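# Carry the carton around a corner onto taped spot

## Task

Bring the carton around the corner and set it on the area outlined in yellow tape. It must stand upright, lie entirely within the tape without overlapping it, and must not be toppled or left leaning. It has to stay there without the robot holding it.

## Robot and tools

Robot: a Hello Robot Stretch 4, a single-arm mobile manipulator. It has an omni-wheel base, a lift that slides up and down a mast, a telescoping arm that reaches forward, a three-joint wrist (yaw, pitch, roll) and a two-finger gripper. It stands about 1.6 m tall, and the base rim lies within 0.23 m of the base origin. Now and then a loose object may be nudged by something outside the robot.

Frames: the base frame sits on the floor beneath the base centre, with x ahead, y to the left and z up. hand_pose is expressed in it and marks the point midway between the fingers, 0.015 m short of the tips; with all wrist joints at zero its axes line up with the base frame. The printed hand position may be somewhat inaccurate. The odometry frame is wherever the base frame was when the scene began. base_odometry comes from wheel rotation alone, so slipping is counted as movement. Heading is positive to the left and runs from -3.142 to 3.142. If turned_by_wheels and turned_by_imu disagree by more than roughly 0.1 rad, the base probably bumped something or slipped, and the heading error is about their difference. base_tilt is in degrees, positive when leaning forward or right, with a fixed offset of up to about 1.5 degrees.

Tool execute_actions: the argument is actions, a list holding either one action or nothing (nothing just reports state and pictures). cameras optionally picks which pictures come back: head_camera, head_left_camera, head_right_camera, wrist_camera or all. Leaving it out, or passing null or ["all"], returns every camera; [] returns none. An action can contain base, joints or both, plus optional pace and contact_limits; otherwise it contains end_of_arm by itself. The motions in one action start together.
- base takes exactly one relative move, measured from where the base last reported itself: translate_m (metres, forward positive, -2 to 2), strafe_m (metres, sideways, left positive, -2 to 2) or rotate_rad (radians, counter-clockwise positive, -3.2 to 3.2).
- joints is a dictionary of absolute targets keyed by joint name: lift_m 0 to 1.2; arm_m extension 0 to 0.55; wrist_yaw_rad -1.134 to 4.276 (0 points forward, positive turns left, 3.14 is stowed backward, above 3.4 the arm may block it); wrist_pitch_rad -1.117 to 4.259 (0 level, 1.57 points down); wrist_roll_rad -1.117 to 4.259 (0 keeps the fingers level, positive turns clockwise as seen from behind); gripper_m is the finger gap, 0 to 0.08. The tolerances counted as reaching a target are ±0.004 for lift and arm, ±0.02 for yaw and roll, ±0.05 for pitch and ±0.002 for the gripper. A joint target outside its range gets clamped and the result notes it. Any other out-of-range value, or an unknown key, makes the whole call rejected.
- pace: "slow", "default", "fast" or "max". The base reaches up to 0.1/0.3/0.4/0.6 m/s and 1/2/3/4 rad/s respectively, and these caps shrink as the lift rises above 0.2 m, down to 0.3 m/s and 1 rad/s at 1.2 m.
- contact_limits: only arm_m is allowed, from 0 (gentlest) to 0.75 (firmest), default 0.5. It sets the force at which the arm halts.
- end_of_arm: "enable_torque" turns wrist or gripper motors back on after they have cut out.
A joint or base omitted from an action may still be heading for its previous target. To unfold the wrist at the start, send lift_m 0.4 together with wrist_yaw_rad 0.

Tool wait: seconds from 0 to 10; nothing new is commanded and the same report comes back. zoom_image: camera plus region [x0, y0, x1, y1] in that camera's pixels, at most 504x504, taken from the newest full image. finished_scene: scene number; it closes the scene for good and reports whether the goal was met.

Result lines: base_status and joint_status describe how each commanded motion ended. "done" for the base means the wheels turned the full amount. off_target means it settled short and may still be pushing. contact_stop_at_<key> means it hit something; the lift, arm or wheels then go slack (a loaded lift can sink, a base can drift). limit_stop_at_<name> is a built-in stop. limit_stop_at_tilt means a lean above 6 degrees: the lift, arm and wheels go slack and refuse commands until the lean decreases. limit_stop_at_own_body means the robot was about to hit itself; moving away is still allowed. This is likely when pitch is below -0.2 and roll is below -0.4 or above 4. torque_fault means a wrist or gripper motor went limp and needs enable_torque. If a call stops, the later calls in the same reply are skipped. on_its_own reports things that were not commanded; its "held at" value is the target being held, not the actual position. motor_effort shows percent of maximum, positive toward higher joint values, with the peak in brackets; it is noisy and has small fixed offsets. For wheel_0, wheel_1 and wheel_2, positive turns the base right. lidar_m gives 12 distances in 30-degree sectors: the 1st points ahead and they go counter-clockwise (4th left, 7th behind, 10th right). "-" means nothing seen or closer than 0.25 m. It covers heights from about 0.15 m up to the robot's height and misses clear objects, thin legs and much of what lies behind. wrist_depth_mm is a 7x7 grid of depths, 100 to 2000 mm, read from the top left.

Gripping: command a gap smaller than the carton's width. After a grip, off_target usually means something is held. A gripper effort staying more than about 50 away from 0 causes a torque fault and a possible drop.

Cameras: head_camera looks ahead and downward from the top of the mast, so turn the base to look elsewhere. head_left_camera and head_right_camera are fisheyes pointed more steeply down that also show the base and arm. wrist_camera looks along the fingers, with the fingertips near the bottom of its picture. Calibration intrinsics and extrinsics are provided, with small errors.

Avoid: dropping, sliding or slamming the carton, hard pushes, and pressing the gripper into things (wrist torque fault). A level gripper carrying more than about 2.7 kg also faults. Do not drive or turn with more than 1 kg held and arm_m above 0.2, especially at fast paces, because the robot can tip. Strong pushing or pulling, particularly with the gripper high, can also tip it. Release the carton so it rests upright entirely within the tape before finishing, and wasted robot motion is penalised.

Each tool is called after ">>>" by a JSON object that holds its "method" and its "body".

## Session

>>> {"method": "execute_actions", "body": {"actions": []}}

Scene clock: 0.00 s.
base_odometry: x=+0.000 y=+0.000 heading=+0.000 (m, m, rad; odometry frame)
turned_by_wheels: +0.000 (rad since the last result)
turned_by_imu: +0.000 (rad since the last result)
base_tilt: forward=+0.3 right=-0.5 (deg)
lidar_m: 0.55 0.76 1.76 1.28 0.94 0.88 0.82 0.58 0.53 0.56 0.55 0.51
base_status: not commanded
joint_positions: lift_m=+0.231 arm_m=-0.001 wrist_yaw_rad=+3.236 wrist_pitch_rad=-0.017 wrist_roll_rad=+0.002 gripper_m=+0.040
joint_status: not commanded
motor_effort: lift_m=+20 arm_m=+0 wrist_yaw_rad=+0 wrist_pitch_rad=-7 wrist_roll_rad=-1 gripper_m=+1 wheel_0=+0 wheel_1=+0 wheel_2=+0 (%)
hand_pose: x=-0.0496 y=+0.0669 z=+0.4130 quat_wxyz=(-0.047, +0.008, +0.001, +0.999) (m; base frame)
wrist_depth_mm: - - 135 1118 991 878 809 / - - 135 1098 991 878 809 / - 110 134 1098 991 866 788 / - 128 151 1118 976 866 788 / 209 699 931 1138 976 866 788 / 216 723 904 1098 960 866 778 / 211 - 133 1060 107 820 778
pictures: head_camera, head_left_camera, head_right_camera, wrist_camera
Images, in order (width x height): head_camera 420x560, head_left_camera 420x672, head_right_camera 420x672, wrist_camera 616x392.

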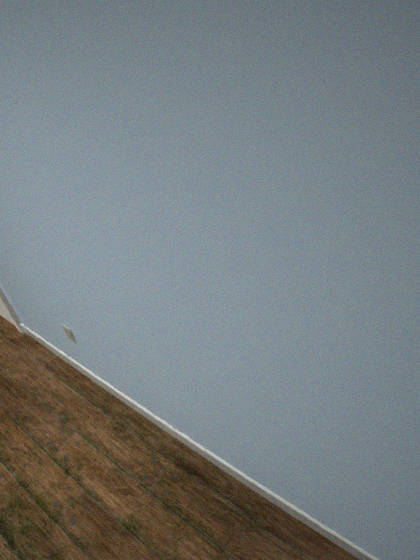

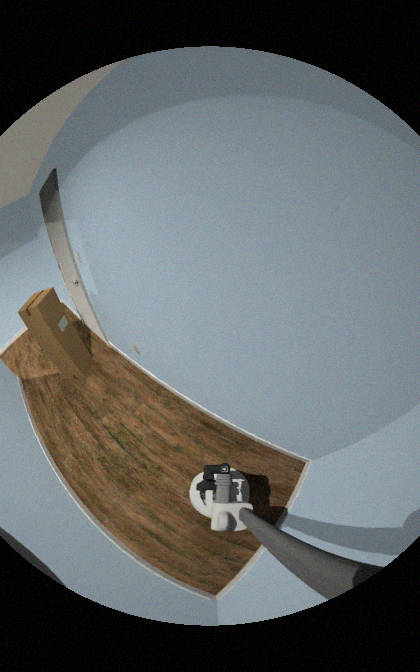

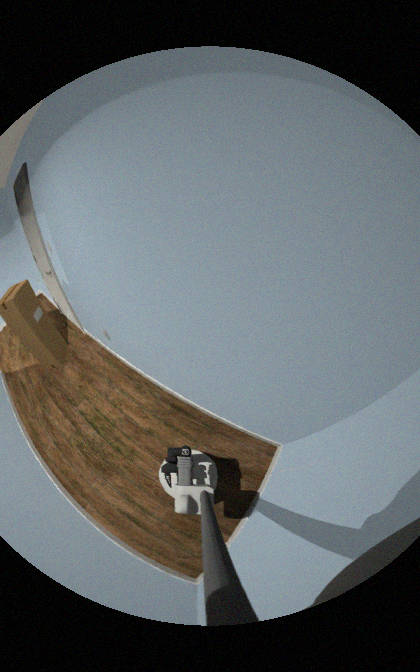

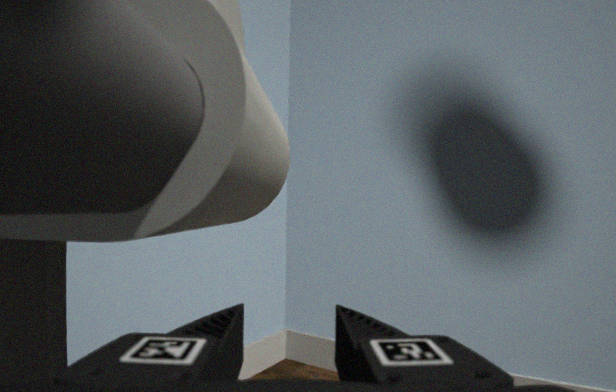

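>>> {"method": "execute_actions", "body": {"actions": [{"base": {"rotate_rad": 1.2}}]}}

Scene clock: 7.10 s.
base_odometry: x=+0.000 y=+0.000 heading=+1.200 (m, m, rad; odometry frame)
turned_by_wheels: +1.200 (rad since the last result)
turned_by_imu: +1.206 (rad since the last result)
base_tilt: forward=+0.2 right=-0.4 (deg)
lidar_m: 1.76 1.12 0.90 0.86 0.66 0.56 0.53 0.60 0.51 0.51 0.56 0.87
base_status: done
joint_positions: lift_m=+0.231 arm_m=-0.001 wrist_yaw_rad=+3.236 wrist_pitch_rad=-0.017 wrist_roll_rad=+0.002 gripper_m=+0.040
joint_status: not commanded
motor_effort: lift_m=+20(20) arm_m=+0(0) wrist_yaw_rad=-3(3) wrist_pitch_rad=-9(7) wrist_roll_rad=-1(1) gripper_m=+1(1) wheel_0=-2(6) wheel_1=-2(7) wheel_2=-2(8) (%)
hand_pose: x=-0.0496 y=+0.0669 z=+0.4130 quat_wxyz=(-0.047, +0.008, +0.001, +0.999) (m; base frame)
wrist_depth_mm: - - 135 661 647 615 585 / - - 135 668 647 609 597 / - 110 134 654 640 603 591 / - 128 150 654 634 603 580 / 210 715 691 661 634 603 585 / 217 741 683 654 621 603 580 / 211 - 133 661 107 591 580
pictures: head_camera, head_left_camera, head_right_camera, wrist_camera
camera_calibration (this result's frames):
wrist_camera: T_world_to_cam=[[-0.0439722, 0.999031, 0.00171363, -0.0791729], [-0.0419434, -0.000132345, -0.99912, 0.473502], [-0.998152, -0.0440054, 0.0419086, 0.0846527], [0, 0, 0, 1]] pos_world=[0.100875, 0.082884, 0.469674]
Images, in order (width x height): head_camera 420x560, head_left_camera 420x672, head_right_camera 420x672, wrist_camera 616x392.

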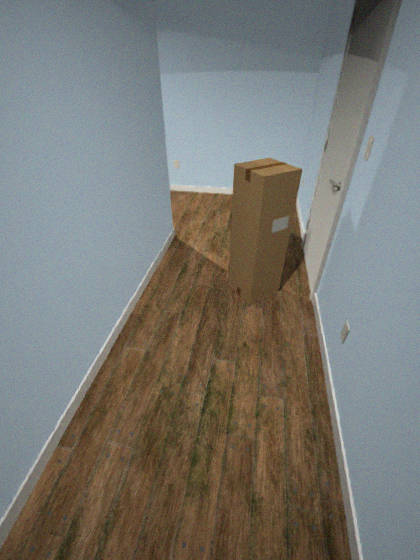

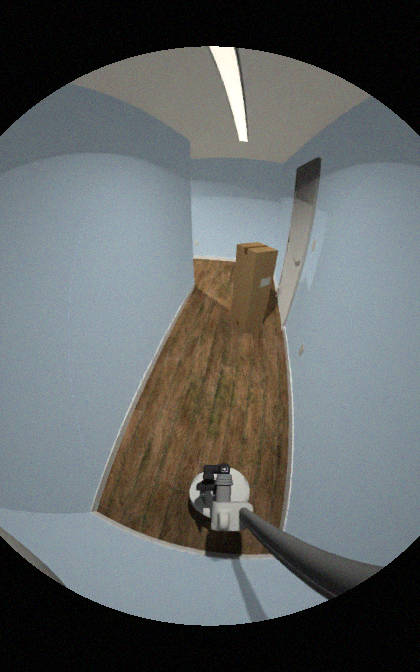

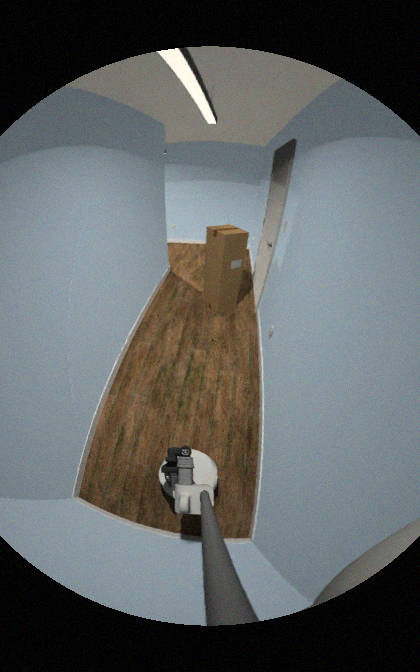

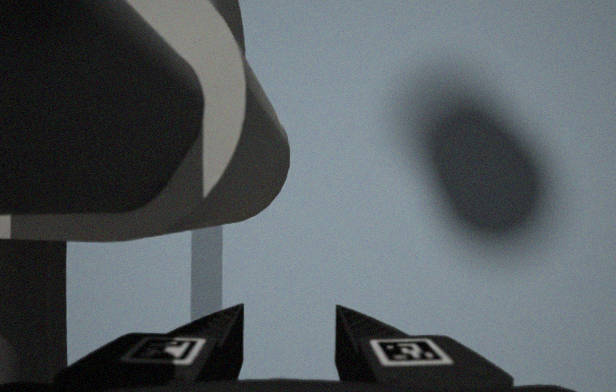

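>>> {"method": "zoom_image", "body": {"camera": "head_camera", "region": [140, 130, 380, 330]}}

Region (140, 130, 380, 330) of head_camera's 420x560 image, scaled by 2.100, with more detail than that image has.

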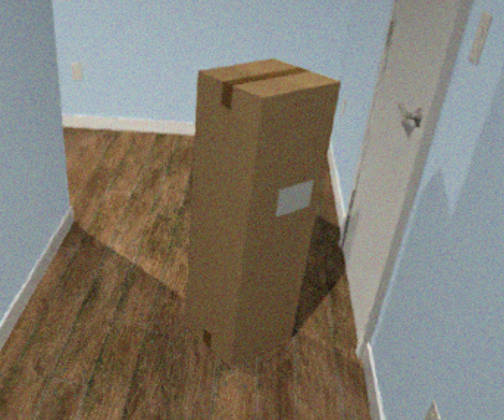

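>>> {"method": "zoom_image", "body": {"camera": "head_left_camera", "region": [150, 430, 300, 560]}}

>>> {"method": "zoom_image", "body": {"camera": "head_right_camera", "region": [120, 420, 270, 550]}}

Region (150, 430, 300, 560) of head_left_camera's 420x672 image, scaled by 3.360, with more detail than that image has; it fills the top 437 rows of this view, and the rest is white.

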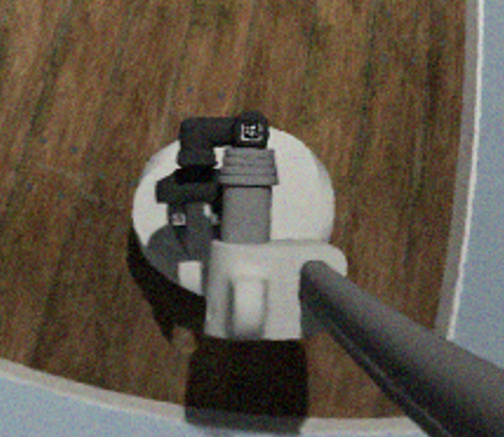

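Region (120, 420, 270, 550) of head_right_camera's 420x672 image, scaled by 3.360, with more detail than that image has; it fills the top 437 rows of this view, and the rest is white.

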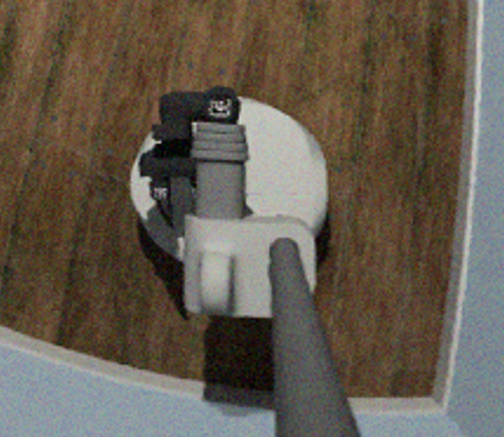

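>>> {"method": "execute_actions", "body": {"actions": [{"base": {"rotate_rad": 0.13}}], "cameras": []}}

>>> {"method": "execute_actions", "body": {"actions": [{"base": {"translate_m": 2.0}, "pace": "fast"}]}}

Scene clock: 86.50 s.
base_odometry: x=+0.000 y=+0.000 heading=+1.329 (m, m, rad; odometry frame)
turned_by_wheels: +0.130 (rad since the last result)
turned_by_imu: +0.130 (rad since the last result)
base_tilt: forward=+0.2 right=-0.4 (deg)
lidar_m: 1.81 1.05 0.88 0.87 0.63 0.53 0.53 0.62 0.52 0.51 0.62 1.07
base_status: done
joint_positions: lift_m=+0.231 arm_m=-0.001 wrist_yaw_rad=+3.236 wrist_pitch_rad=-0.017 wrist_roll_rad=+0.002 gripper_m=+0.040
joint_status: not commanded
motor_effort: lift_m=+20(20) arm_m=+0(1) wrist_yaw_rad=-3(2) wrist_pitch_rad=-8(9) wrist_roll_rad=-1(1) gripper_m=+1(0) wheel_0=+0(6) wheel_1=-1(7) wheel_2=+0(8) (%)
hand_pose: x=-0.0496 y=+0.0669 z=+0.4130 quat_wxyz=(-0.047, +0.008, +0.001, +0.999) (m; base frame)
wrist_depth_mm: - - 136 683 634 585 554 / - - 135 683 634 585 559 / - 110 134 654 634 580 549 / - 128 151 668 627 580 549 / 209 788 723 668 621 580 549 / 217 768 707 661 615 580 544 / 211 - 133 661 107 559 539
pictures: none
No camera images: the call's "cameras" was empty. Leave "cameras" out to get every camera's image.

Scene clock: 92.80 s.
base_odometry: x=+0.478 y=+1.942 heading=+1.330 (m, m, rad; odometry frame)
turned_by_wheels: +0.000 (rad since the last result)
turned_by_imu: +0.000 (rad since the last result)
base_tilt: forward=+0.3 right=-0.4 (deg)
lidar_m: 0.75 0.42 0.35 0.35 0.43 0.75 2.16 1.21 0.42 0.36 1.22 2.19
base_status: done
joint_positions: lift_m=+0.231 arm_m=-0.001 wrist_yaw_rad=+3.236 wrist_pitch_rad=-0.017 wrist_roll_rad=+0.002 gripper_m=+0.040
joint_status: not commanded
motor_effort: lift_m=+20(20) arm_m=+0(1) wrist_yaw_rad=-2(3) wrist_pitch_rad=-6(6) wrist_roll_rad=-1(1) gripper_m=+0(1) wheel_0=+0(7) wheel_1=+0(8) wheel_2=+1(15) (%)
hand_pose: x=-0.0496 y=+0.0669 z=+0.4130 quat_wxyz=(-0.047, +0.008, +0.001, +0.999) (m; base frame)
wrist_depth_mm: - - 135 - - - 809 / - - 135 - - - 798 / - 110 134 - - - 798 / - 128 151 - - - 809 / 210 1499 - - - - 798 / 216 1464 1661 1708 1708 1499 778 / 211 - 133 1078 107 1205 798
pictures: head_camera, head_left_camera, head_right_camera, wrist_camera
camera_calibration (this result's frames):
wrist_camera: T_world_to_cam=[[-0.0440329, 0.999029, 0.00171354, -0.0791624], [-0.0419434, -0.00013499, -0.99912, 0.473502], [-0.998149, -0.0440661, 0.0419086, 0.0846527], [0, 0, 0, 1]] pos_world=[0.100871, 0.0828798, 0.469674]
Images, in order (width x height): head_camera 420x560, head_left_camera 420x672, head_right_camera 420x672, wrist_camera 616x392.

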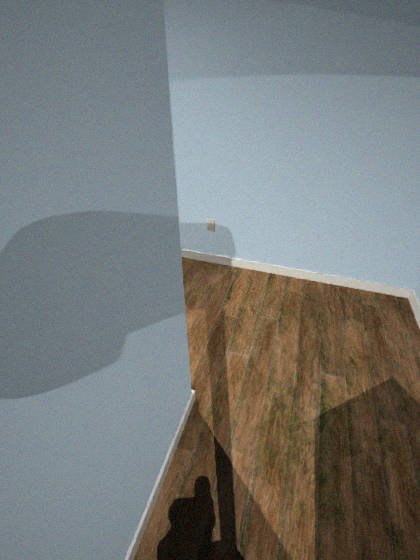

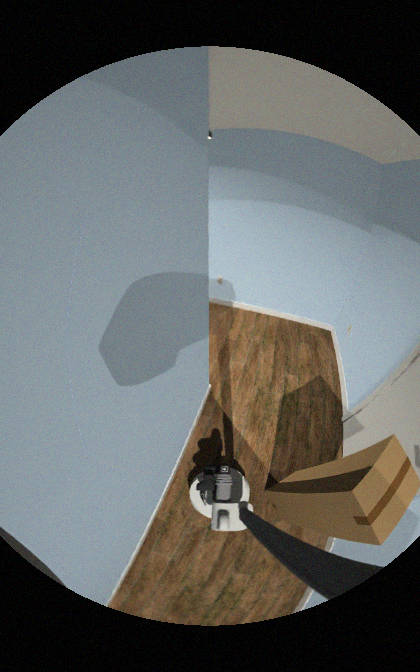

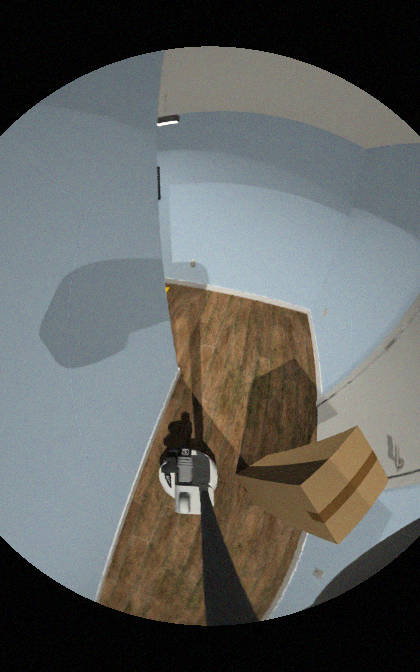

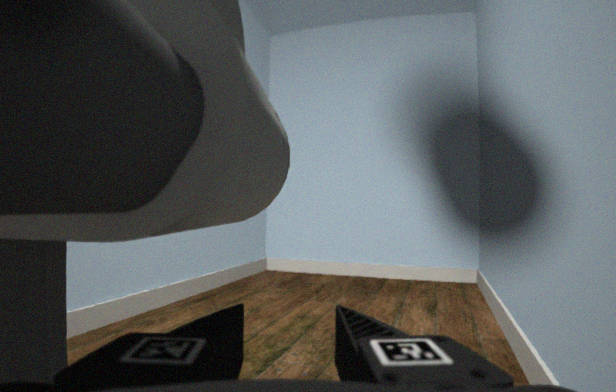

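>>> {"method": "execute_actions", "body": {"actions": [{"base": {"rotate_rad": -0.27}}], "cameras": []}}

>>> {"method": "execute_actions", "body": {"actions": [{"base": {"translate_m": 1.3}, "pace": "fast"}]}}

Scene clock: 102.40 s.
base_odometry: x=+0.478 y=+1.942 heading=+1.060 (m, m, rad; odometry frame)
turned_by_wheels: -0.270 (rad since the last result)
turned_by_imu: -0.273 (rad since the last result)
base_tilt: forward=+0.5 right=-0.4 (deg)
lidar_m: 2.25 0.51 0.37 0.35 0.37 0.53 1.47 1.51 1.11 0.34 0.35 1.51
base_status: done
joint_positions: lift_m=+0.231 arm_m=-0.001 wrist_yaw_rad=+3.236 wrist_pitch_rad=-0.017 wrist_roll_rad=+0.002 gripper_m=+0.040
joint_status: not commanded
motor_effort: lift_m=+21(20) arm_m=+0(1) wrist_yaw_rad=-1(2) wrist_pitch_rad=-9(8) wrist_roll_rad=-1(1) gripper_m=+1(1) wheel_0=-1(6) wheel_1=+0(6) wheel_2=+1(6) (%)
hand_pose: x=-0.0496 y=+0.0669 z=+0.4130 quat_wxyz=(-0.047, +0.008, +0.001, +0.999) (m; base frame)
wrist_depth_mm: - - 135 - 1661 699 469 / - - 135 - 1708 715 473 / - 110 134 - 1756 707 480 / - 128 150 - 1708 715 480 / 210 - - - 1661 707 477 / 216 1618 1708 1756 1308 691 473 / 211 - 133 1098 107 585 462
pictures: none
No camera images: the call's "cameras" was empty. Leave "cameras" out to get every camera's image.

Scene clock: 106.93 s.
base_odometry: x=+1.114 y=+3.076 heading=+1.060 (m, m, rad; odometry frame)
turned_by_wheels: +0.000 (rad since the last result)
turned_by_imu: +0.000 (rad since the last result)
base_tilt: forward=+0.2 right=-0.5 (deg)
lidar_m: 0.94 0.99 1.37 1.65 0.58 0.56 1.46 1.15 1.10 1.05 1.11 0.99
base_status: done
joint_positions: lift_m=+0.231 arm_m=-0.001 wrist_yaw_rad=+3.236 wrist_pitch_rad=-0.017 wrist_roll_rad=+0.002 gripper_m=+0.040
joint_status: not commanded
motor_effort: lift_m=+20(20) arm_m=-1(0) wrist_yaw_rad=-2(4) wrist_pitch_rad=-8(6) wrist_roll_rad=-1(1) gripper_m=+1(1) wheel_0=+0(7) wheel_1=+1(7) wheel_2=+1(14) (%)
hand_pose: x=-0.0496 y=+0.0669 z=+0.4130 quat_wxyz=(-0.047, +0.008, +0.001, +0.999) (m; base frame)
wrist_depth_mm: - - 136 - 1708 707 525 / - - 135 - 1708 707 521 / - 110 135 - 1708 707 521 / - 128 151 - 1708 707 517 / 210 1160 - - 1576 699 517 / 216 1182 1397 1708 1308 699 512 / 211 - 133 1118 107 585 508
pictures: head_camera, head_left_camera, head_right_camera, wrist_camera
camera_calibration (this result's frames):
wrist_camera: T_world_to_cam=[[-0.0440346, 0.999029, 0.00171379, -0.0791622], [-0.0419433, -0.000134812, -0.99912, 0.473502], [-0.998149, -0.0440677, 0.0419085, 0.0846539], [0, 0, 0, 1]] pos_world=[0.100872, 0.0828796, 0.469674]
Images, in order (width x height): head_camera 420x560, head_left_camera 420x672, head_right_camera 420x672, wrist_camera 616x392.

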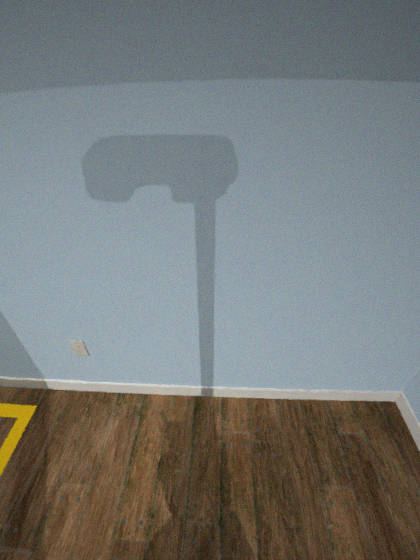

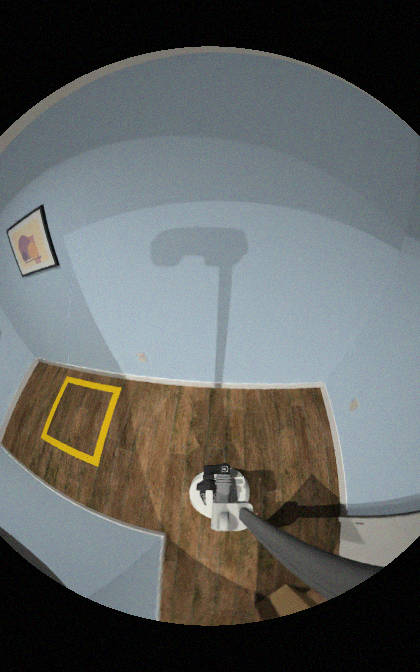

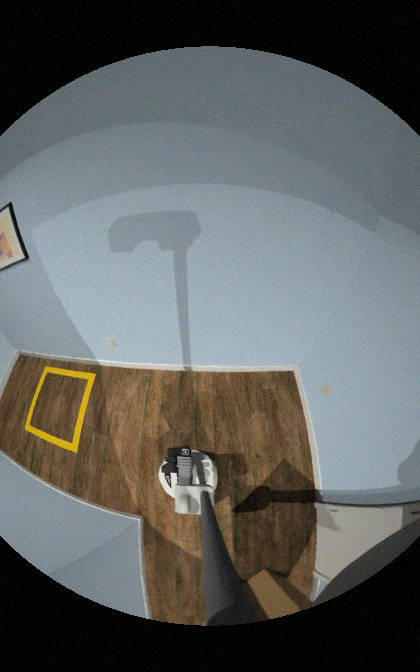

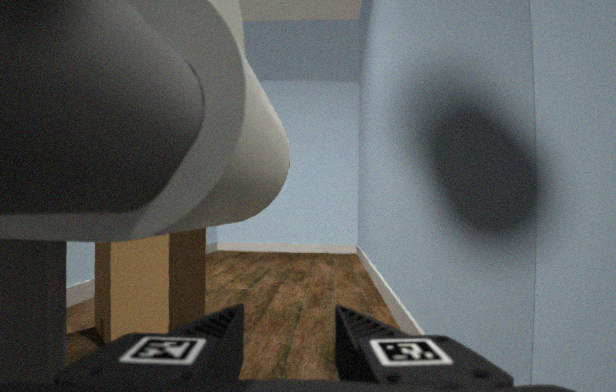

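>>> {"method": "execute_actions", "body": {"actions": [{"base": {"rotate_rad": 1.57}, "pace": "fast"}], "cameras": ["head_camera", "head_left_camera"]}}

Scene clock: 111.90 s.
base_odometry: x=+1.114 y=+3.076 heading=+2.630 (m, m, rad; odometry frame)
turned_by_wheels: +1.570 (rad since the last result)
turned_by_imu: +1.578 (rad since the last result)
base_tilt: forward=+0.2 right=-0.4 (deg)
lidar_m: 1.66 0.60 0.55 1.45 1.14 1.11 1.05 1.09 0.99 0.95 0.99 1.37
base_status: done
joint_positions: lift_m=+0.231 arm_m=-0.001 wrist_yaw_rad=+3.236 wrist_pitch_rad=-0.017 wrist_roll_rad=+0.002 gripper_m=+0.040
joint_status: not commanded
motor_effort: lift_m=+21(20) arm_m=-1(1) wrist_yaw_rad=+0(0) wrist_pitch_rad=-8(8) wrist_roll_rad=-1(1) gripper_m=+1(0) wheel_0=+0(9) wheel_1=-1(8) wheel_2=-1(8) (%)
hand_pose: x=-0.0496 y=+0.0669 z=+0.4130 quat_wxyz=(-0.047, +0.008, +0.001, +0.999) (m; base frame)
wrist_depth_mm: - - 136 1182 1182 1138 1138 / - - 135 1182 1160 1118 1138 / - 110 134 1160 1182 1118 1138 / - 128 151 1182 1182 1138 1118 / 211 1229 1182 1182 1182 1138 1118 / 216 1182 1182 1160 1138 1118 1118 / 212 - 133 1118 107 1118 1118
pictures: head_camera, head_left_camera
Images, in order (width x height): head_camera 420x560, head_left_camera 420x672.

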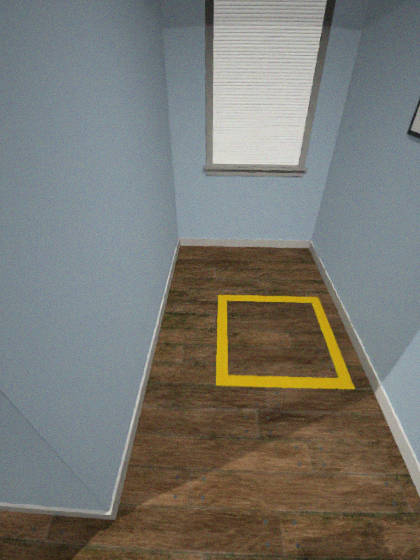

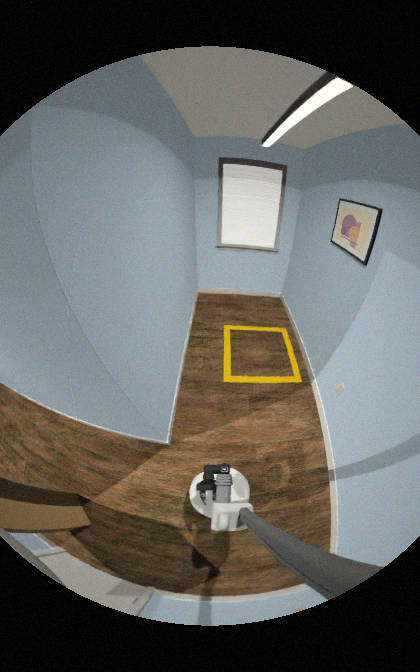

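>>> {"method": "zoom_image", "body": {"camera": "head_camera", "region": [160, 230, 400, 410]}}

Region (160, 230, 400, 410) of head_camera's 420x560 image, scaled by 2.100, with more detail than that image has; it fills the top 378 rows of this view, and the rest is white.

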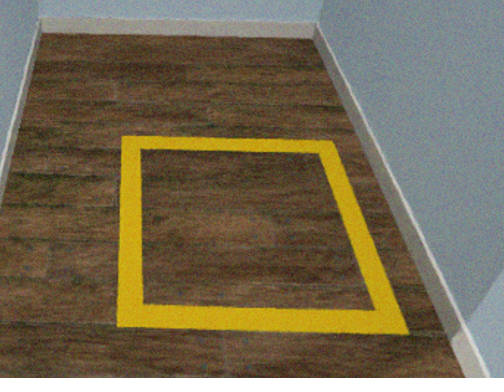

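>>> {"method": "execute_actions", "body": {"actions": [{"base": {"strafe_m": 1.85}, "pace": "fast"}], "cameras": ["head_left_camera", "head_right_camera"]}}

Scene clock: 237.67 s.
base_odometry: x=+0.207 y=+1.463 heading=+2.629 (m, m, rad; odometry frame)
turned_by_wheels: +0.000 (rad since the last result)
turned_by_imu: +0.000 (rad since the last result)
base_tilt: forward=+0.2 right=-0.4 (deg)
lidar_m: 0.35 0.37 0.54 1.46 1.50 1.09 1.04 0.64 0.68 1.47 0.53 0.37
base_status: done
joint_positions: lift_m=+0.231 arm_m=-0.001 wrist_yaw_rad=+3.236 wrist_pitch_rad=-0.017 wrist_roll_rad=+0.002 gripper_m=+0.040
joint_status: not commanded
motor_effort: lift_m=+20(20) arm_m=-1(1) wrist_yaw_rad=-3(2) wrist_pitch_rad=-10(9) wrist_roll_rad=-1(1) gripper_m=+1(1) wheel_0=+1(10) wheel_1=-2(12) wheel_2=+0(0) (%)
hand_pose: x=-0.0496 y=+0.0669 z=+0.4130 quat_wxyz=(-0.047, +0.008, +0.001, +0.999) (m; base frame)
wrist_depth_mm: - - 135 1160 1182 1182 1138 / - - 135 1205 1205 1160 1160 / - 110 134 1160 1182 1160 1138 / - 128 151 1182 1182 1138 1118 / 210 1182 1182 1160 1182 1160 1118 / 216 1182 1182 1160 1138 1138 1118 / 211 - 133 1098 107 1098 1078
pictures: head_left_camera, head_right_camera
Images, in order (width x height): head_left_camera 420x672, head_right_camera 420x672.

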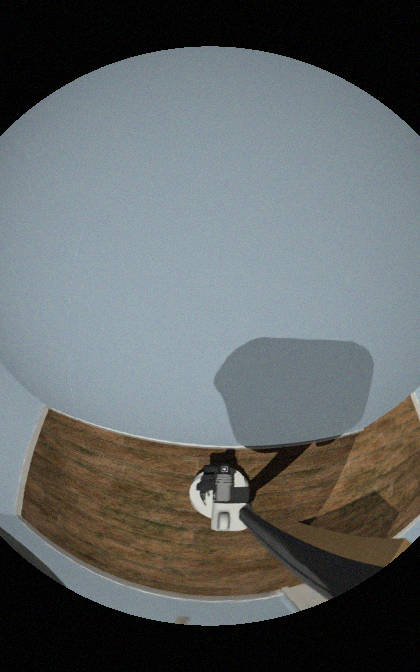

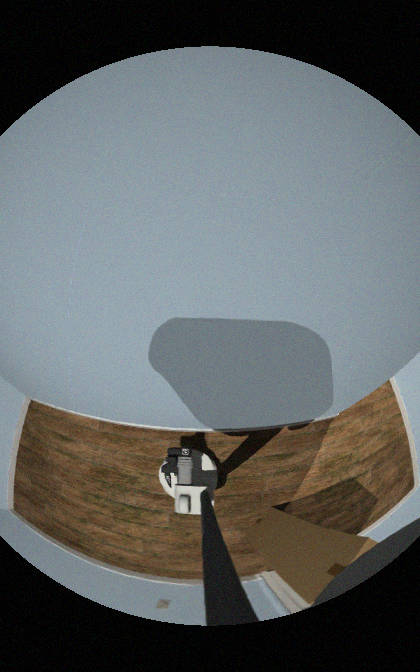

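>>> {"method": "execute_actions", "body": {"actions": [{"base": {"translate_m": -0.75}}], "cameras": []}}

>>> {"method": "execute_actions", "body": {"actions": [{"base": {"rotate_rad": 0.73}}], "cameras": ["head_left_camera", "head_right_camera"]}}

Scene clock: 247.03 s.
base_odometry: x=+0.861 y=+1.096 heading=+2.629 (m, m, rad; odometry frame)
turned_by_wheels: +0.000 (rad since the last result)
turned_by_imu: -0.003 (rad since the last result)
base_tilt: forward=+0.2 right=-0.6 (deg)
lidar_m: 1.10 1.16 1.59 1.20 0.45 0.31 0.29 0.30 0.45 0.50 0.44 1.15
base_status: done
joint_positions: lift_m=+0.231 arm_m=-0.001 wrist_yaw_rad=+3.236 wrist_pitch_rad=-0.017 wrist_roll_rad=+0.002 gripper_m=+0.040
joint_status: not commanded
motor_effort: lift_m=+20(20) arm_m=-1(1) wrist_yaw_rad=-4(3) wrist_pitch_rad=-6(8) wrist_roll_rad=-1(1) gripper_m=+1(1) wheel_0=-1(5) wheel_1=-2(7) wheel_2=+0(10) (%)
hand_pose: x=-0.0496 y=+0.0669 z=+0.4130 quat_wxyz=(-0.047, +0.008, +0.001, +0.999) (m; base frame)
wrist_depth_mm: - - 136 433 424 421 418 / - - 135 430 418 418 413 / - 110 134 427 418 415 410 / - 128 151 424 415 415 410 / 210 436 427 424 415 415 407 / 218 433 424 421 413 410 404 / 212 - 133 418 107 410 407
pictures: none
No camera images: the call's "cameras" was empty. Leave "cameras" out to get every camera's image.

Scene clock: 248.53 s.
base_odometry: x=+0.861 y=+1.096 heading=-2.924 (m, m, rad; odometry frame)
turned_by_wheels: +0.730 (rad since the last result)
turned_by_imu: +0.734 (rad since the last result)
base_tilt: forward=+0.2 right=-0.4 (deg)
lidar_m: 1.26 1.95 0.70 0.37 0.29 0.29 0.33 0.57 0.44 0.47 1.09 1.10
base_status: done
joint_positions: lift_m=+0.231 arm_m=-0.001 wrist_yaw_rad=+3.236 wrist_pitch_rad=-0.017 wrist_roll_rad=+0.002 gripper_m=+0.040
joint_status: not commanded
motor_effort: lift_m=+20(20) arm_m=-1(1) wrist_yaw_rad=-1(1) wrist_pitch_rad=-10(11) wrist_roll_rad=-1(2) gripper_m=+1(1) wheel_0=-1(7) wheel_1=-2(7) wheel_2=-1(8) (%)
hand_pose: x=-0.0496 y=+0.0669 z=+0.4130 quat_wxyz=(-0.047, +0.008, +0.001, +0.999) (m; base frame)
wrist_depth_mm: - - 136 492 399 330 294 / - - 135 492 397 330 294 / - 110 134 455 397 332 290 / - 128 151 469 392 330 290 / 210 732 627 480 392 330 289 / 217 854 574 480 382 327 290 / 212 - 133 473 107 310 289
pictures: head_left_camera, head_right_camera
Images, in order (width x height): head_left_camera 420x672, head_right_camera 420x672.

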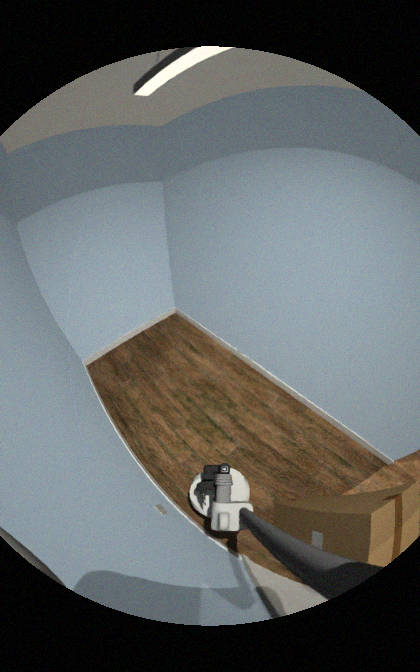

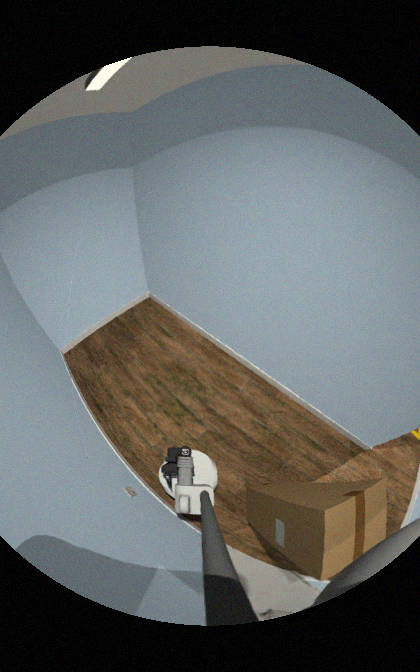

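>>> {"method": "zoom_image", "body": {"camera": "head_right_camera", "region": [150, 430, 420, 630]}}

Region (150, 430, 420, 630) of head_right_camera's 420x672 image, scaled by 1.867, with more detail than that image has; it fills the top 373 rows of this view, and the rest is white.

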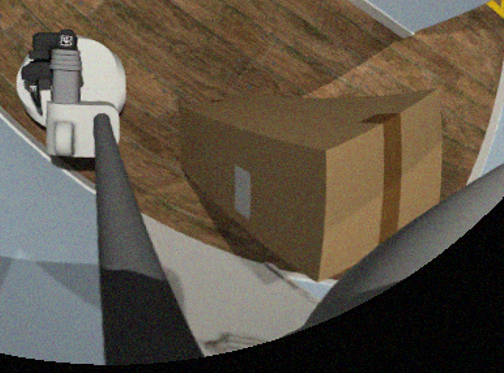

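>>> {"method": "execute_actions", "body": {"actions": [{"base": {"strafe_m": -0.19}}], "cameras": []}}

>>> {"method": "execute_actions", "body": {"actions": [{"base": {"translate_m": -0.22}}], "cameras": ["head_right_camera"]}}

Scene clock: 295.43 s.
base_odometry: x=+0.820 y=+1.281 heading=-2.924 (m, m, rad; odometry frame)
turned_by_wheels: +0.000 (rad since the last result)
turned_by_imu: -0.001 (rad since the last result)
base_tilt: forward=+0.2 right=-0.4 (deg)
lidar_m: 1.12 1.85 0.98 0.52 0.44 0.42 0.47 0.34 0.26 0.48 0.98 0.98
base_status: done
joint_positions: lift_m=+0.231 arm_m=-0.001 wrist_yaw_rad=+3.236 wrist_pitch_rad=-0.017 wrist_roll_rad=+0.002 gripper_m=+0.040
joint_status: not commanded
motor_effort: lift_m=+20(20) arm_m=+0(0) wrist_yaw_rad=-4(4) wrist_pitch_rad=-8(10) wrist_roll_rad=-1(1) gripper_m=+0(1) wheel_0=-1(7) wheel_1=+1(8) wheel_2=+0(1) (%)
hand_pose: x=-0.0496 y=+0.0669 z=+0.4130 quat_wxyz=(-0.047, +0.008, +0.001, +0.999) (m; base frame)
wrist_depth_mm: - - 136 683 549 452 399 / - - 134 668 544 455 399 / - 110 134 627 539 452 399 / - 128 151 647 539 445 399 / 211 991 809 661 539 449 394 / 217 1060 759 654 517 449 392 / 211 - 133 654 107 424 387
pictures: none
No camera images: the call's "cameras" was empty. Leave "cameras" out to get every camera's image.

Scene clock: 297.60 s.
base_odometry: x=+1.035 y=+1.329 heading=-2.924 (m, m, rad; odometry frame)
turned_by_wheels: +0.000 (rad since the last result)
turned_by_imu: -0.001 (rad since the last result)
base_tilt: forward=+0.1 right=-0.4 (deg)
lidar_m: 1.31 2.11 0.61 0.33 0.25 0.25 0.30 0.41 0.25 0.25 0.25 1.15
base_status: done
joint_positions: lift_m=+0.231 arm_m=-0.001 wrist_yaw_rad=+3.236 wrist_pitch_rad=-0.017 wrist_roll_rad=+0.002 gripper_m=+0.040
joint_status: not commanded
motor_effort: lift_m=+20(20) arm_m=-1(1) wrist_yaw_rad=-1(2) wrist_pitch_rad=-7(11) wrist_roll_rad=-1(1) gripper_m=+1(1) wheel_0=+0(6) wheel_1=-1(5) wheel_2=+1(13) (%)
hand_pose: x=-0.0496 y=+0.0669 z=+0.4130 quat_wxyz=(-0.047, +0.008, +0.001, +0.999) (m; base frame)
wrist_depth_mm: - - 136 442 355 297 264 / - - 134 439 355 297 263 / - 110 135 410 355 296 263 / - 128 151 418 351 293 263 / 210 668 500 433 351 294 260 / 217 759 480 424 338 293 259 / 212 - 134 424 107 276 256
pictures: head_right_camera
Images, in order (width x height): head_right_camera 420x672.

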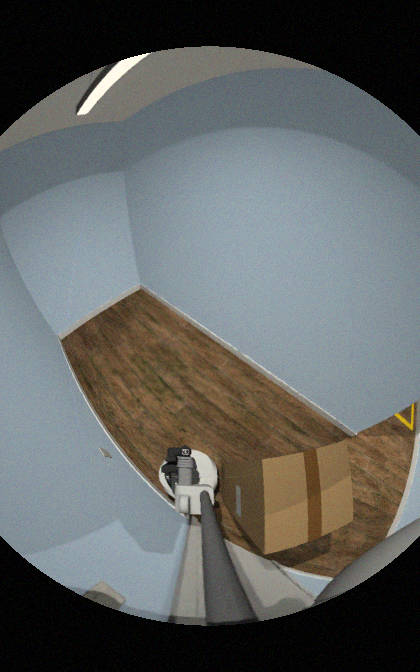

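>>> {"method": "execute_actions", "body": {"actions": [{"base": {"strafe_m": -0.25}, "pace": "slow"}], "cameras": ["head_right_camera"]}}

>>> {"method": "zoom_image", "body": {"camera": "head_right_camera", "region": [150, 410, 400, 590]}}

Scene clock: 304.23 s.
base_odometry: x=+0.981 y=+1.572 heading=-2.925 (m, m, rad; odometry frame)
turned_by_wheels: -0.001 (rad since the last result)
turned_by_imu: -0.005 (rad since the last result)
base_tilt: forward=+0.3 right=-0.5 (deg)
lidar_m: 1.11 1.81 1.00 0.51 0.43 0.42 0.45 0.27 0.25 0.25 0.25 0.97
base_status: done
joint_positions: lift_m=+0.231 arm_m=-0.001 wrist_yaw_rad=+3.236 wrist_pitch_rad=-0.017 wrist_roll_rad=+0.002 gripper_m=+0.040
joint_status: not commanded
motor_effort: lift_m=+20(20) arm_m=-1(1) wrist_yaw_rad=-2(2) wrist_pitch_rad=-8(9) wrist_roll_rad=-1(1) gripper_m=+1(1) wheel_0=+13(20) wheel_1=-20(28) wheel_2=-1(2) (%)
hand_pose: x=-0.0496 y=+0.0669 z=+0.4130 quat_wxyz=(-0.047, +0.008, +0.001, +0.999) (m; base frame)
wrist_depth_mm: - - 136 647 525 459 399 / - - 134 647 517 455 399 / - 110 134 603 521 455 399 / - 128 151 615 517 452 397 / 210 1060 809 627 517 449 397 / 216 1229 759 634 484 449 397 / 212 - 133 634 107 424 389
pictures: head_right_camera
Images, in order (width x height): head_right_camera 420x672.

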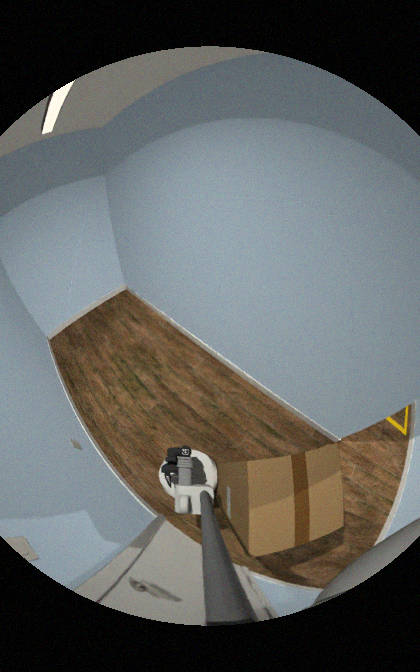

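Region (150, 410, 400, 590) of head_right_camera's 420x672 image, scaled by 2.016, with more detail than that image has; it fills the top 363 rows of this view, and the rest is white.

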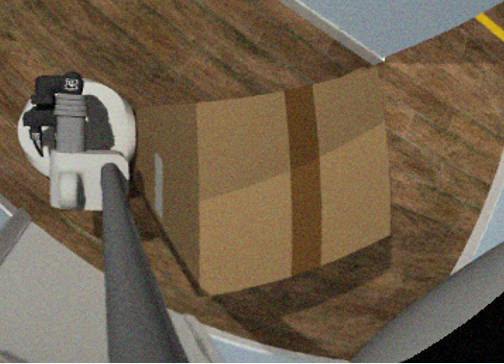

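>>> {"method": "execute_actions", "body": {"actions": [{"base": {"rotate_rad": -0.16}, "pace": "slow"}], "cameras": []}}

>>> {"method": "execute_actions", "body": {"actions": [{"base": {"strafe_m": -0.3}, "pace": "slow"}], "cameras": ["head_right_camera"]}}

>>> {"method": "zoom_image", "body": {"camera": "head_right_camera", "region": [150, 410, 400, 590]}}

Scene clock: 331.67 s.
base_odometry: x=+0.981 y=+1.571 heading=-3.083 (m, m, rad; odometry frame)
turned_by_wheels: -0.158 (rad since the last result)
turned_by_imu: -0.159 (rad since the last result)
base_tilt: forward=+0.3 right=-0.5 (deg)
lidar_m: 1.07 1.48 1.49 0.59 0.43 0.42 0.42 0.62 0.25 0.25 0.25 0.97
base_status: done
joint_positions: lift_m=+0.231 arm_m=-0.001 wrist_yaw_rad=+3.236 wrist_pitch_rad=-0.017 wrist_roll_rad=+0.002 gripper_m=+0.040
joint_status: not commanded
motor_effort: lift_m=+20(21) arm_m=-1(1) wrist_yaw_rad=-4(1) wrist_pitch_rad=-7(8) wrist_roll_rad=-1(1) gripper_m=+1(1) wheel_0=+16(18) wheel_1=-7(17) wheel_2=+13(19) (%)
hand_pose: x=-0.0496 y=+0.0669 z=+0.4130 quat_wxyz=(-0.047, +0.008, +0.001, +0.999) (m; base frame)
wrist_depth_mm: - - 136 591 496 459 410 / - - 135 591 504 459 410 / - 110 134 559 500 452 410 / - 128 150 569 504 452 407 / 210 809 707 574 496 449 404 / 217 866 647 569 492 445 402 / 211 - 133 569 107 427 402
pictures: none
No camera images: the call's "cameras" was empty. Leave "cameras" out to get every camera's image.

Scene clock: 335.80 s.
base_odometry: x=+0.963 y=+1.870 heading=-3.083 (m, m, rad; odometry frame)
turned_by_wheels: +0.000 (rad since the last result)
turned_by_imu: -0.001 (rad since the last result)
base_tilt: forward=+0.3 right=-0.4 (deg)
lidar_m: 0.88 1.22 2.00 0.80 0.57 0.52 0.60 0.86 0.25 0.25 0.25 0.82
base_status: done
joint_positions: lift_m=+0.231 arm_m=-0.001 wrist_yaw_rad=+3.236 wrist_pitch_rad=-0.017 wrist_roll_rad=+0.002 gripper_m=+0.040
joint_status: not commanded
motor_effort: lift_m=+20(20) arm_m=-1(1) wrist_yaw_rad=-2(4) wrist_pitch_rad=-10(8) wrist_roll_rad=-1(1) gripper_m=+1(1) wheel_0=+17(26) wheel_1=-20(22) wheel_2=+6(8) (%)
hand_pose: x=-0.0496 y=+0.0669 z=+0.4130 quat_wxyz=(-0.047, +0.008, +0.001, +0.999) (m; base frame)
wrist_depth_mm: - - 136 788 668 585 525 / - - 135 768 676 591 530 / - 110 134 750 668 580 530 / - 128 150 768 668 580 530 / 209 1118 917 768 668 580 535 / 216 1205 866 778 647 574 521 / 211 - 133 759 107 549 517
pictures: head_right_camera
Images, in order (width x height): head_right_camera 420x672.

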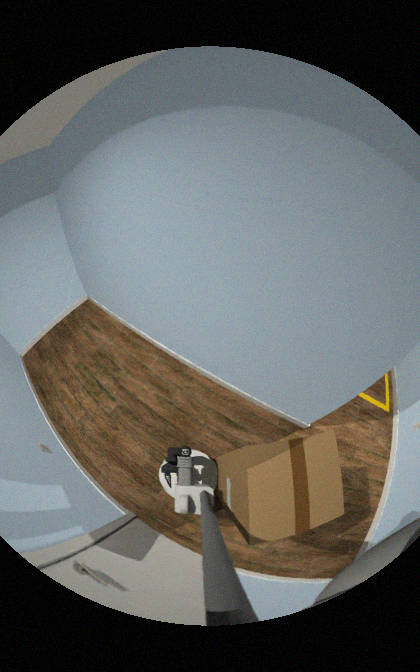

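Region (150, 410, 400, 590) of head_right_camera's 420x672 image, scaled by 2.016, with more detail than that image has; it fills the top 363 rows of this view, and the rest is white.

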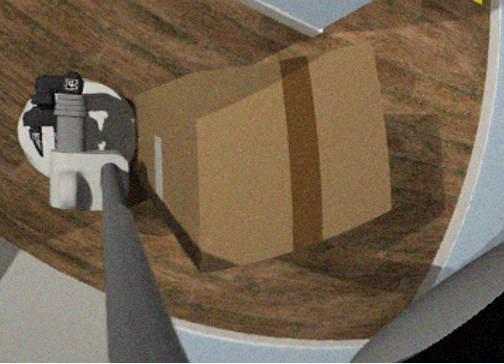

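>>> {"method": "execute_actions", "body": {"actions": [{"base": {"strafe_m": -0.4}}], "cameras": ["head_right_camera"]}}

>>> {"method": "zoom_image", "body": {"camera": "head_right_camera", "region": [150, 390, 400, 570]}}

Scene clock: 381.07 s.
base_odometry: x=+0.940 y=+2.269 heading=-3.083 (m, m, rad; odometry frame)
turned_by_wheels: +0.000 (rad since the last result)
turned_by_imu: -0.003 (rad since the last result)
base_tilt: forward=+0.4 right=-0.3 (deg)
lidar_m: 0.66 0.92 2.74 1.11 0.78 0.78 0.82 1.23 0.25 0.25 0.25 0.59
base_status: done
joint_positions: lift_m=+0.231 arm_m=-0.001 wrist_yaw_rad=+3.236 wrist_pitch_rad=-0.017 wrist_roll_rad=+0.002 gripper_m=+0.040
joint_status: not commanded
motor_effort: lift_m=+20(20) arm_m=-1(1) wrist_yaw_rad=-1(2) wrist_pitch_rad=-9(6) wrist_roll_rad=-1(1) gripper_m=+0(0) wheel_0=+15(27) wheel_1=-15(29) wheel_2=+2(6) (%)
hand_pose: x=-0.0496 y=+0.0669 z=+0.4130 quat_wxyz=(-0.047, +0.008, +0.001, +0.999) (m; base frame)
wrist_depth_mm: - - 136 1078 904 788 707 / - - 135 1078 891 798 699 / - 110 134 1008 904 778 707 / - 128 150 1042 878 778 699 / 210 1537 1255 1060 878 768 691 / 216 1430 1182 1060 866 768 691 / 212 - 133 1042 107 741 699
pictures: head_right_camera
Images, in order (width x height): head_right_camera 420x672.

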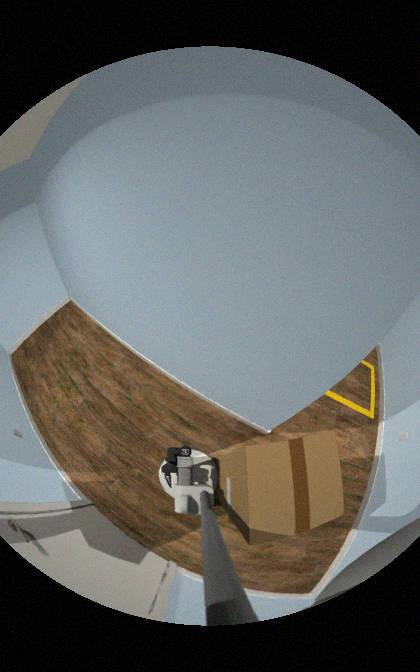

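Region (150, 390, 400, 570) of head_right_camera's 420x672 image, scaled by 2.016, with more detail than that image has; it fills the top 363 rows of this view, and the rest is white.

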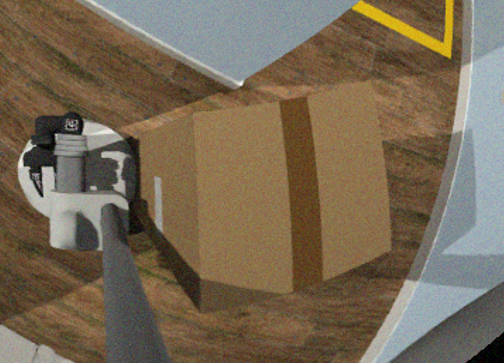

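>>> {"method": "execute_actions", "body": {"actions": [{"base": {"strafe_m": -0.4}}], "cameras": []}}

>>> {"method": "execute_actions", "body": {"actions": [{"base": {"rotate_rad": 0.17}, "pace": "slow"}], "cameras": []}}

>>> {"method": "execute_actions", "body": {"actions": [{"base": {"strafe_m": -0.2}}], "cameras": ["head_right_camera"]}}

>>> {"method": "zoom_image", "body": {"camera": "head_right_camera", "region": [150, 390, 400, 570]}}

Scene clock: 396.27 s.
base_odometry: x=+0.916 y=+2.667 heading=-3.083 (m, m, rad; odometry frame)
turned_by_wheels: +0.000 (rad since the last result)
turned_by_imu: -0.003 (rad since the last result)
base_tilt: forward=+0.2 right=-0.3 (deg)
lidar_m: 0.43 0.59 1.90 1.40 1.03 0.99 1.09 1.46 0.25 0.25 0.25 0.38
base_status: done
joint_positions: lift_m=+0.231 arm_m=-0.001 wrist_yaw_rad=+3.236 wrist_pitch_rad=-0.017 wrist_roll_rad=+0.002 gripper_m=+0.040
joint_status: not commanded
motor_effort: lift_m=+20(20) arm_m=-1(1) wrist_yaw_rad=-1(2) wrist_pitch_rad=-9(8) wrist_roll_rad=-1(1) gripper_m=+1(1) wheel_0=+13(24) wheel_1=-16(29) wheel_2=+1(4) (%)
hand_pose: x=-0.0496 y=+0.0669 z=+0.4130 quat_wxyz=(-0.047, +0.008, +0.001, +0.999) (m; base frame)
wrist_depth_mm: - - 135 1336 1160 991 878 / - - 134 1308 1138 991 891 / - 110 134 1281 1118 991 866 / - 128 150 1281 1118 1008 866 / 209 1537 1576 1366 1138 976 866 / 218 1464 1499 1308 1118 991 866 / 211 - 133 1118 107 917 854
pictures: none
No camera images: the call's "cameras" was empty. Leave "cameras" out to get every camera's image.

Scene clock: 397.40 s.
base_odometry: x=+0.917 y=+2.667 heading=-2.915 (m, m, rad; odometry frame)
turned_by_wheels: +0.168 (rad since the last result)
turned_by_imu: +0.168 (rad since the last result)
base_tilt: forward=+0.3 right=-0.4 (deg)
lidar_m: 0.48 0.75 2.30 1.16 1.00 0.99 1.16 0.26 0.25 0.25 0.25 0.39
base_status: done
joint_positions: lift_m=+0.231 arm_m=-0.001 wrist_yaw_rad=+3.236 wrist_pitch_rad=-0.017 wrist_roll_rad=+0.002 gripper_m=+0.040
joint_status: not commanded
motor_effort: lift_m=+20(20) arm_m=-1(1) wrist_yaw_rad=-3(4) wrist_pitch_rad=-8(7) wrist_roll_rad=-1(1) gripper_m=+2(1) wheel_0=+9(12) wheel_1=-19(24) wheel_2=-12(19) (%)
hand_pose: x=-0.0496 y=+0.0669 z=+0.4130 quat_wxyz=(-0.047, +0.008, +0.001, +0.999) (m; base frame)
wrist_depth_mm: - - 136 1576 1255 1025 904 / - - 135 1499 1205 1025 878 / - 110 134 1397 1229 1025 891 / - 128 150 1464 1205 1025 891 / 210 1499 1708 1499 1182 1025 878 / 217 1464 1661 1430 1182 1008 878 / 212 - 133 1118 107 960 866
pictures: none
No camera images: the call's "cameras" was empty. Leave "cameras" out to get every camera's image.

Scene clock: 399.33 s.
base_odometry: x=+0.872 y=+2.861 heading=-2.916 (m, m, rad; odometry frame)
turned_by_wheels: -0.001 (rad since the last result)
turned_by_imu: -0.004 (rad since the last result)
base_tilt: forward=+0.1 right=-0.4 (deg)
lidar_m: 0.29 0.51 2.59 1.35 1.11 1.14 1.31 0.26 0.25 0.25 0.25 0.28
base_status: done
joint_positions: lift_m=+0.231 arm_m=-0.001 wrist_yaw_rad=+3.236 wrist_pitch_rad=-0.017 wrist_roll_rad=+0.002 gripper_m=+0.040
joint_status: not commanded
motor_effort: lift_m=+20(20) arm_m=+0(1) wrist_yaw_rad=+0(1) wrist_pitch_rad=-9(7) wrist_roll_rad=-1(1) gripper_m=+1(1) wheel_0=+8(23) wheel_1=-16(31) wheel_2=-7(10) (%)
hand_pose: x=-0.0496 y=+0.0669 z=+0.4130 quat_wxyz=(-0.047, +0.008, +0.001, +0.999) (m; base frame)
wrist_depth_mm: - - 136 1708 1366 1160 1008 / - - 134 1661 1397 1160 1008 / - 110 134 1576 1336 1138 991 / - 128 150 1661 1336 1160 991 / 209 1366 1576 1661 1336 1160 960 / 218 1308 1576 1537 1281 1138 976 / 212 - 133 1098 107 1060 976
pictures: head_right_camera
Images, in order (width x height): head_right_camera 420x672.

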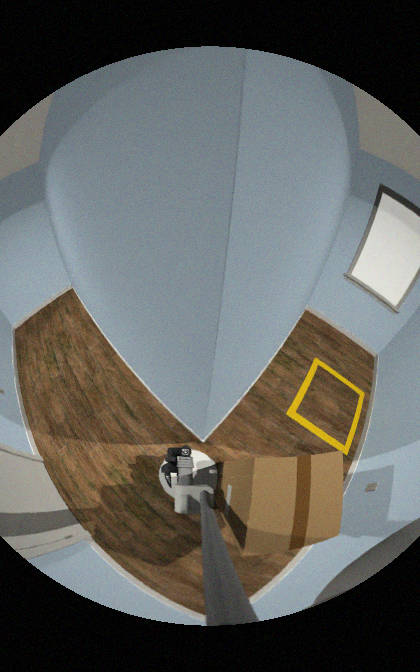

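Region (150, 390, 400, 570) of head_right_camera's 420x672 image, scaled by 2.016, with more detail than that image has; it fills the top 363 rows of this view, and the rest is white.

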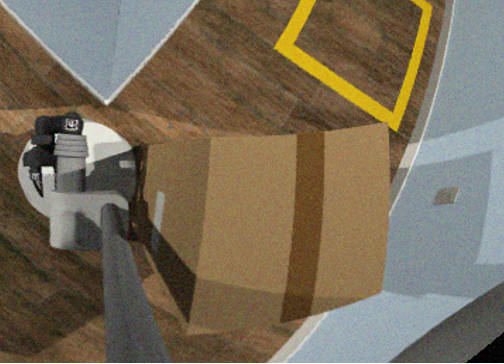

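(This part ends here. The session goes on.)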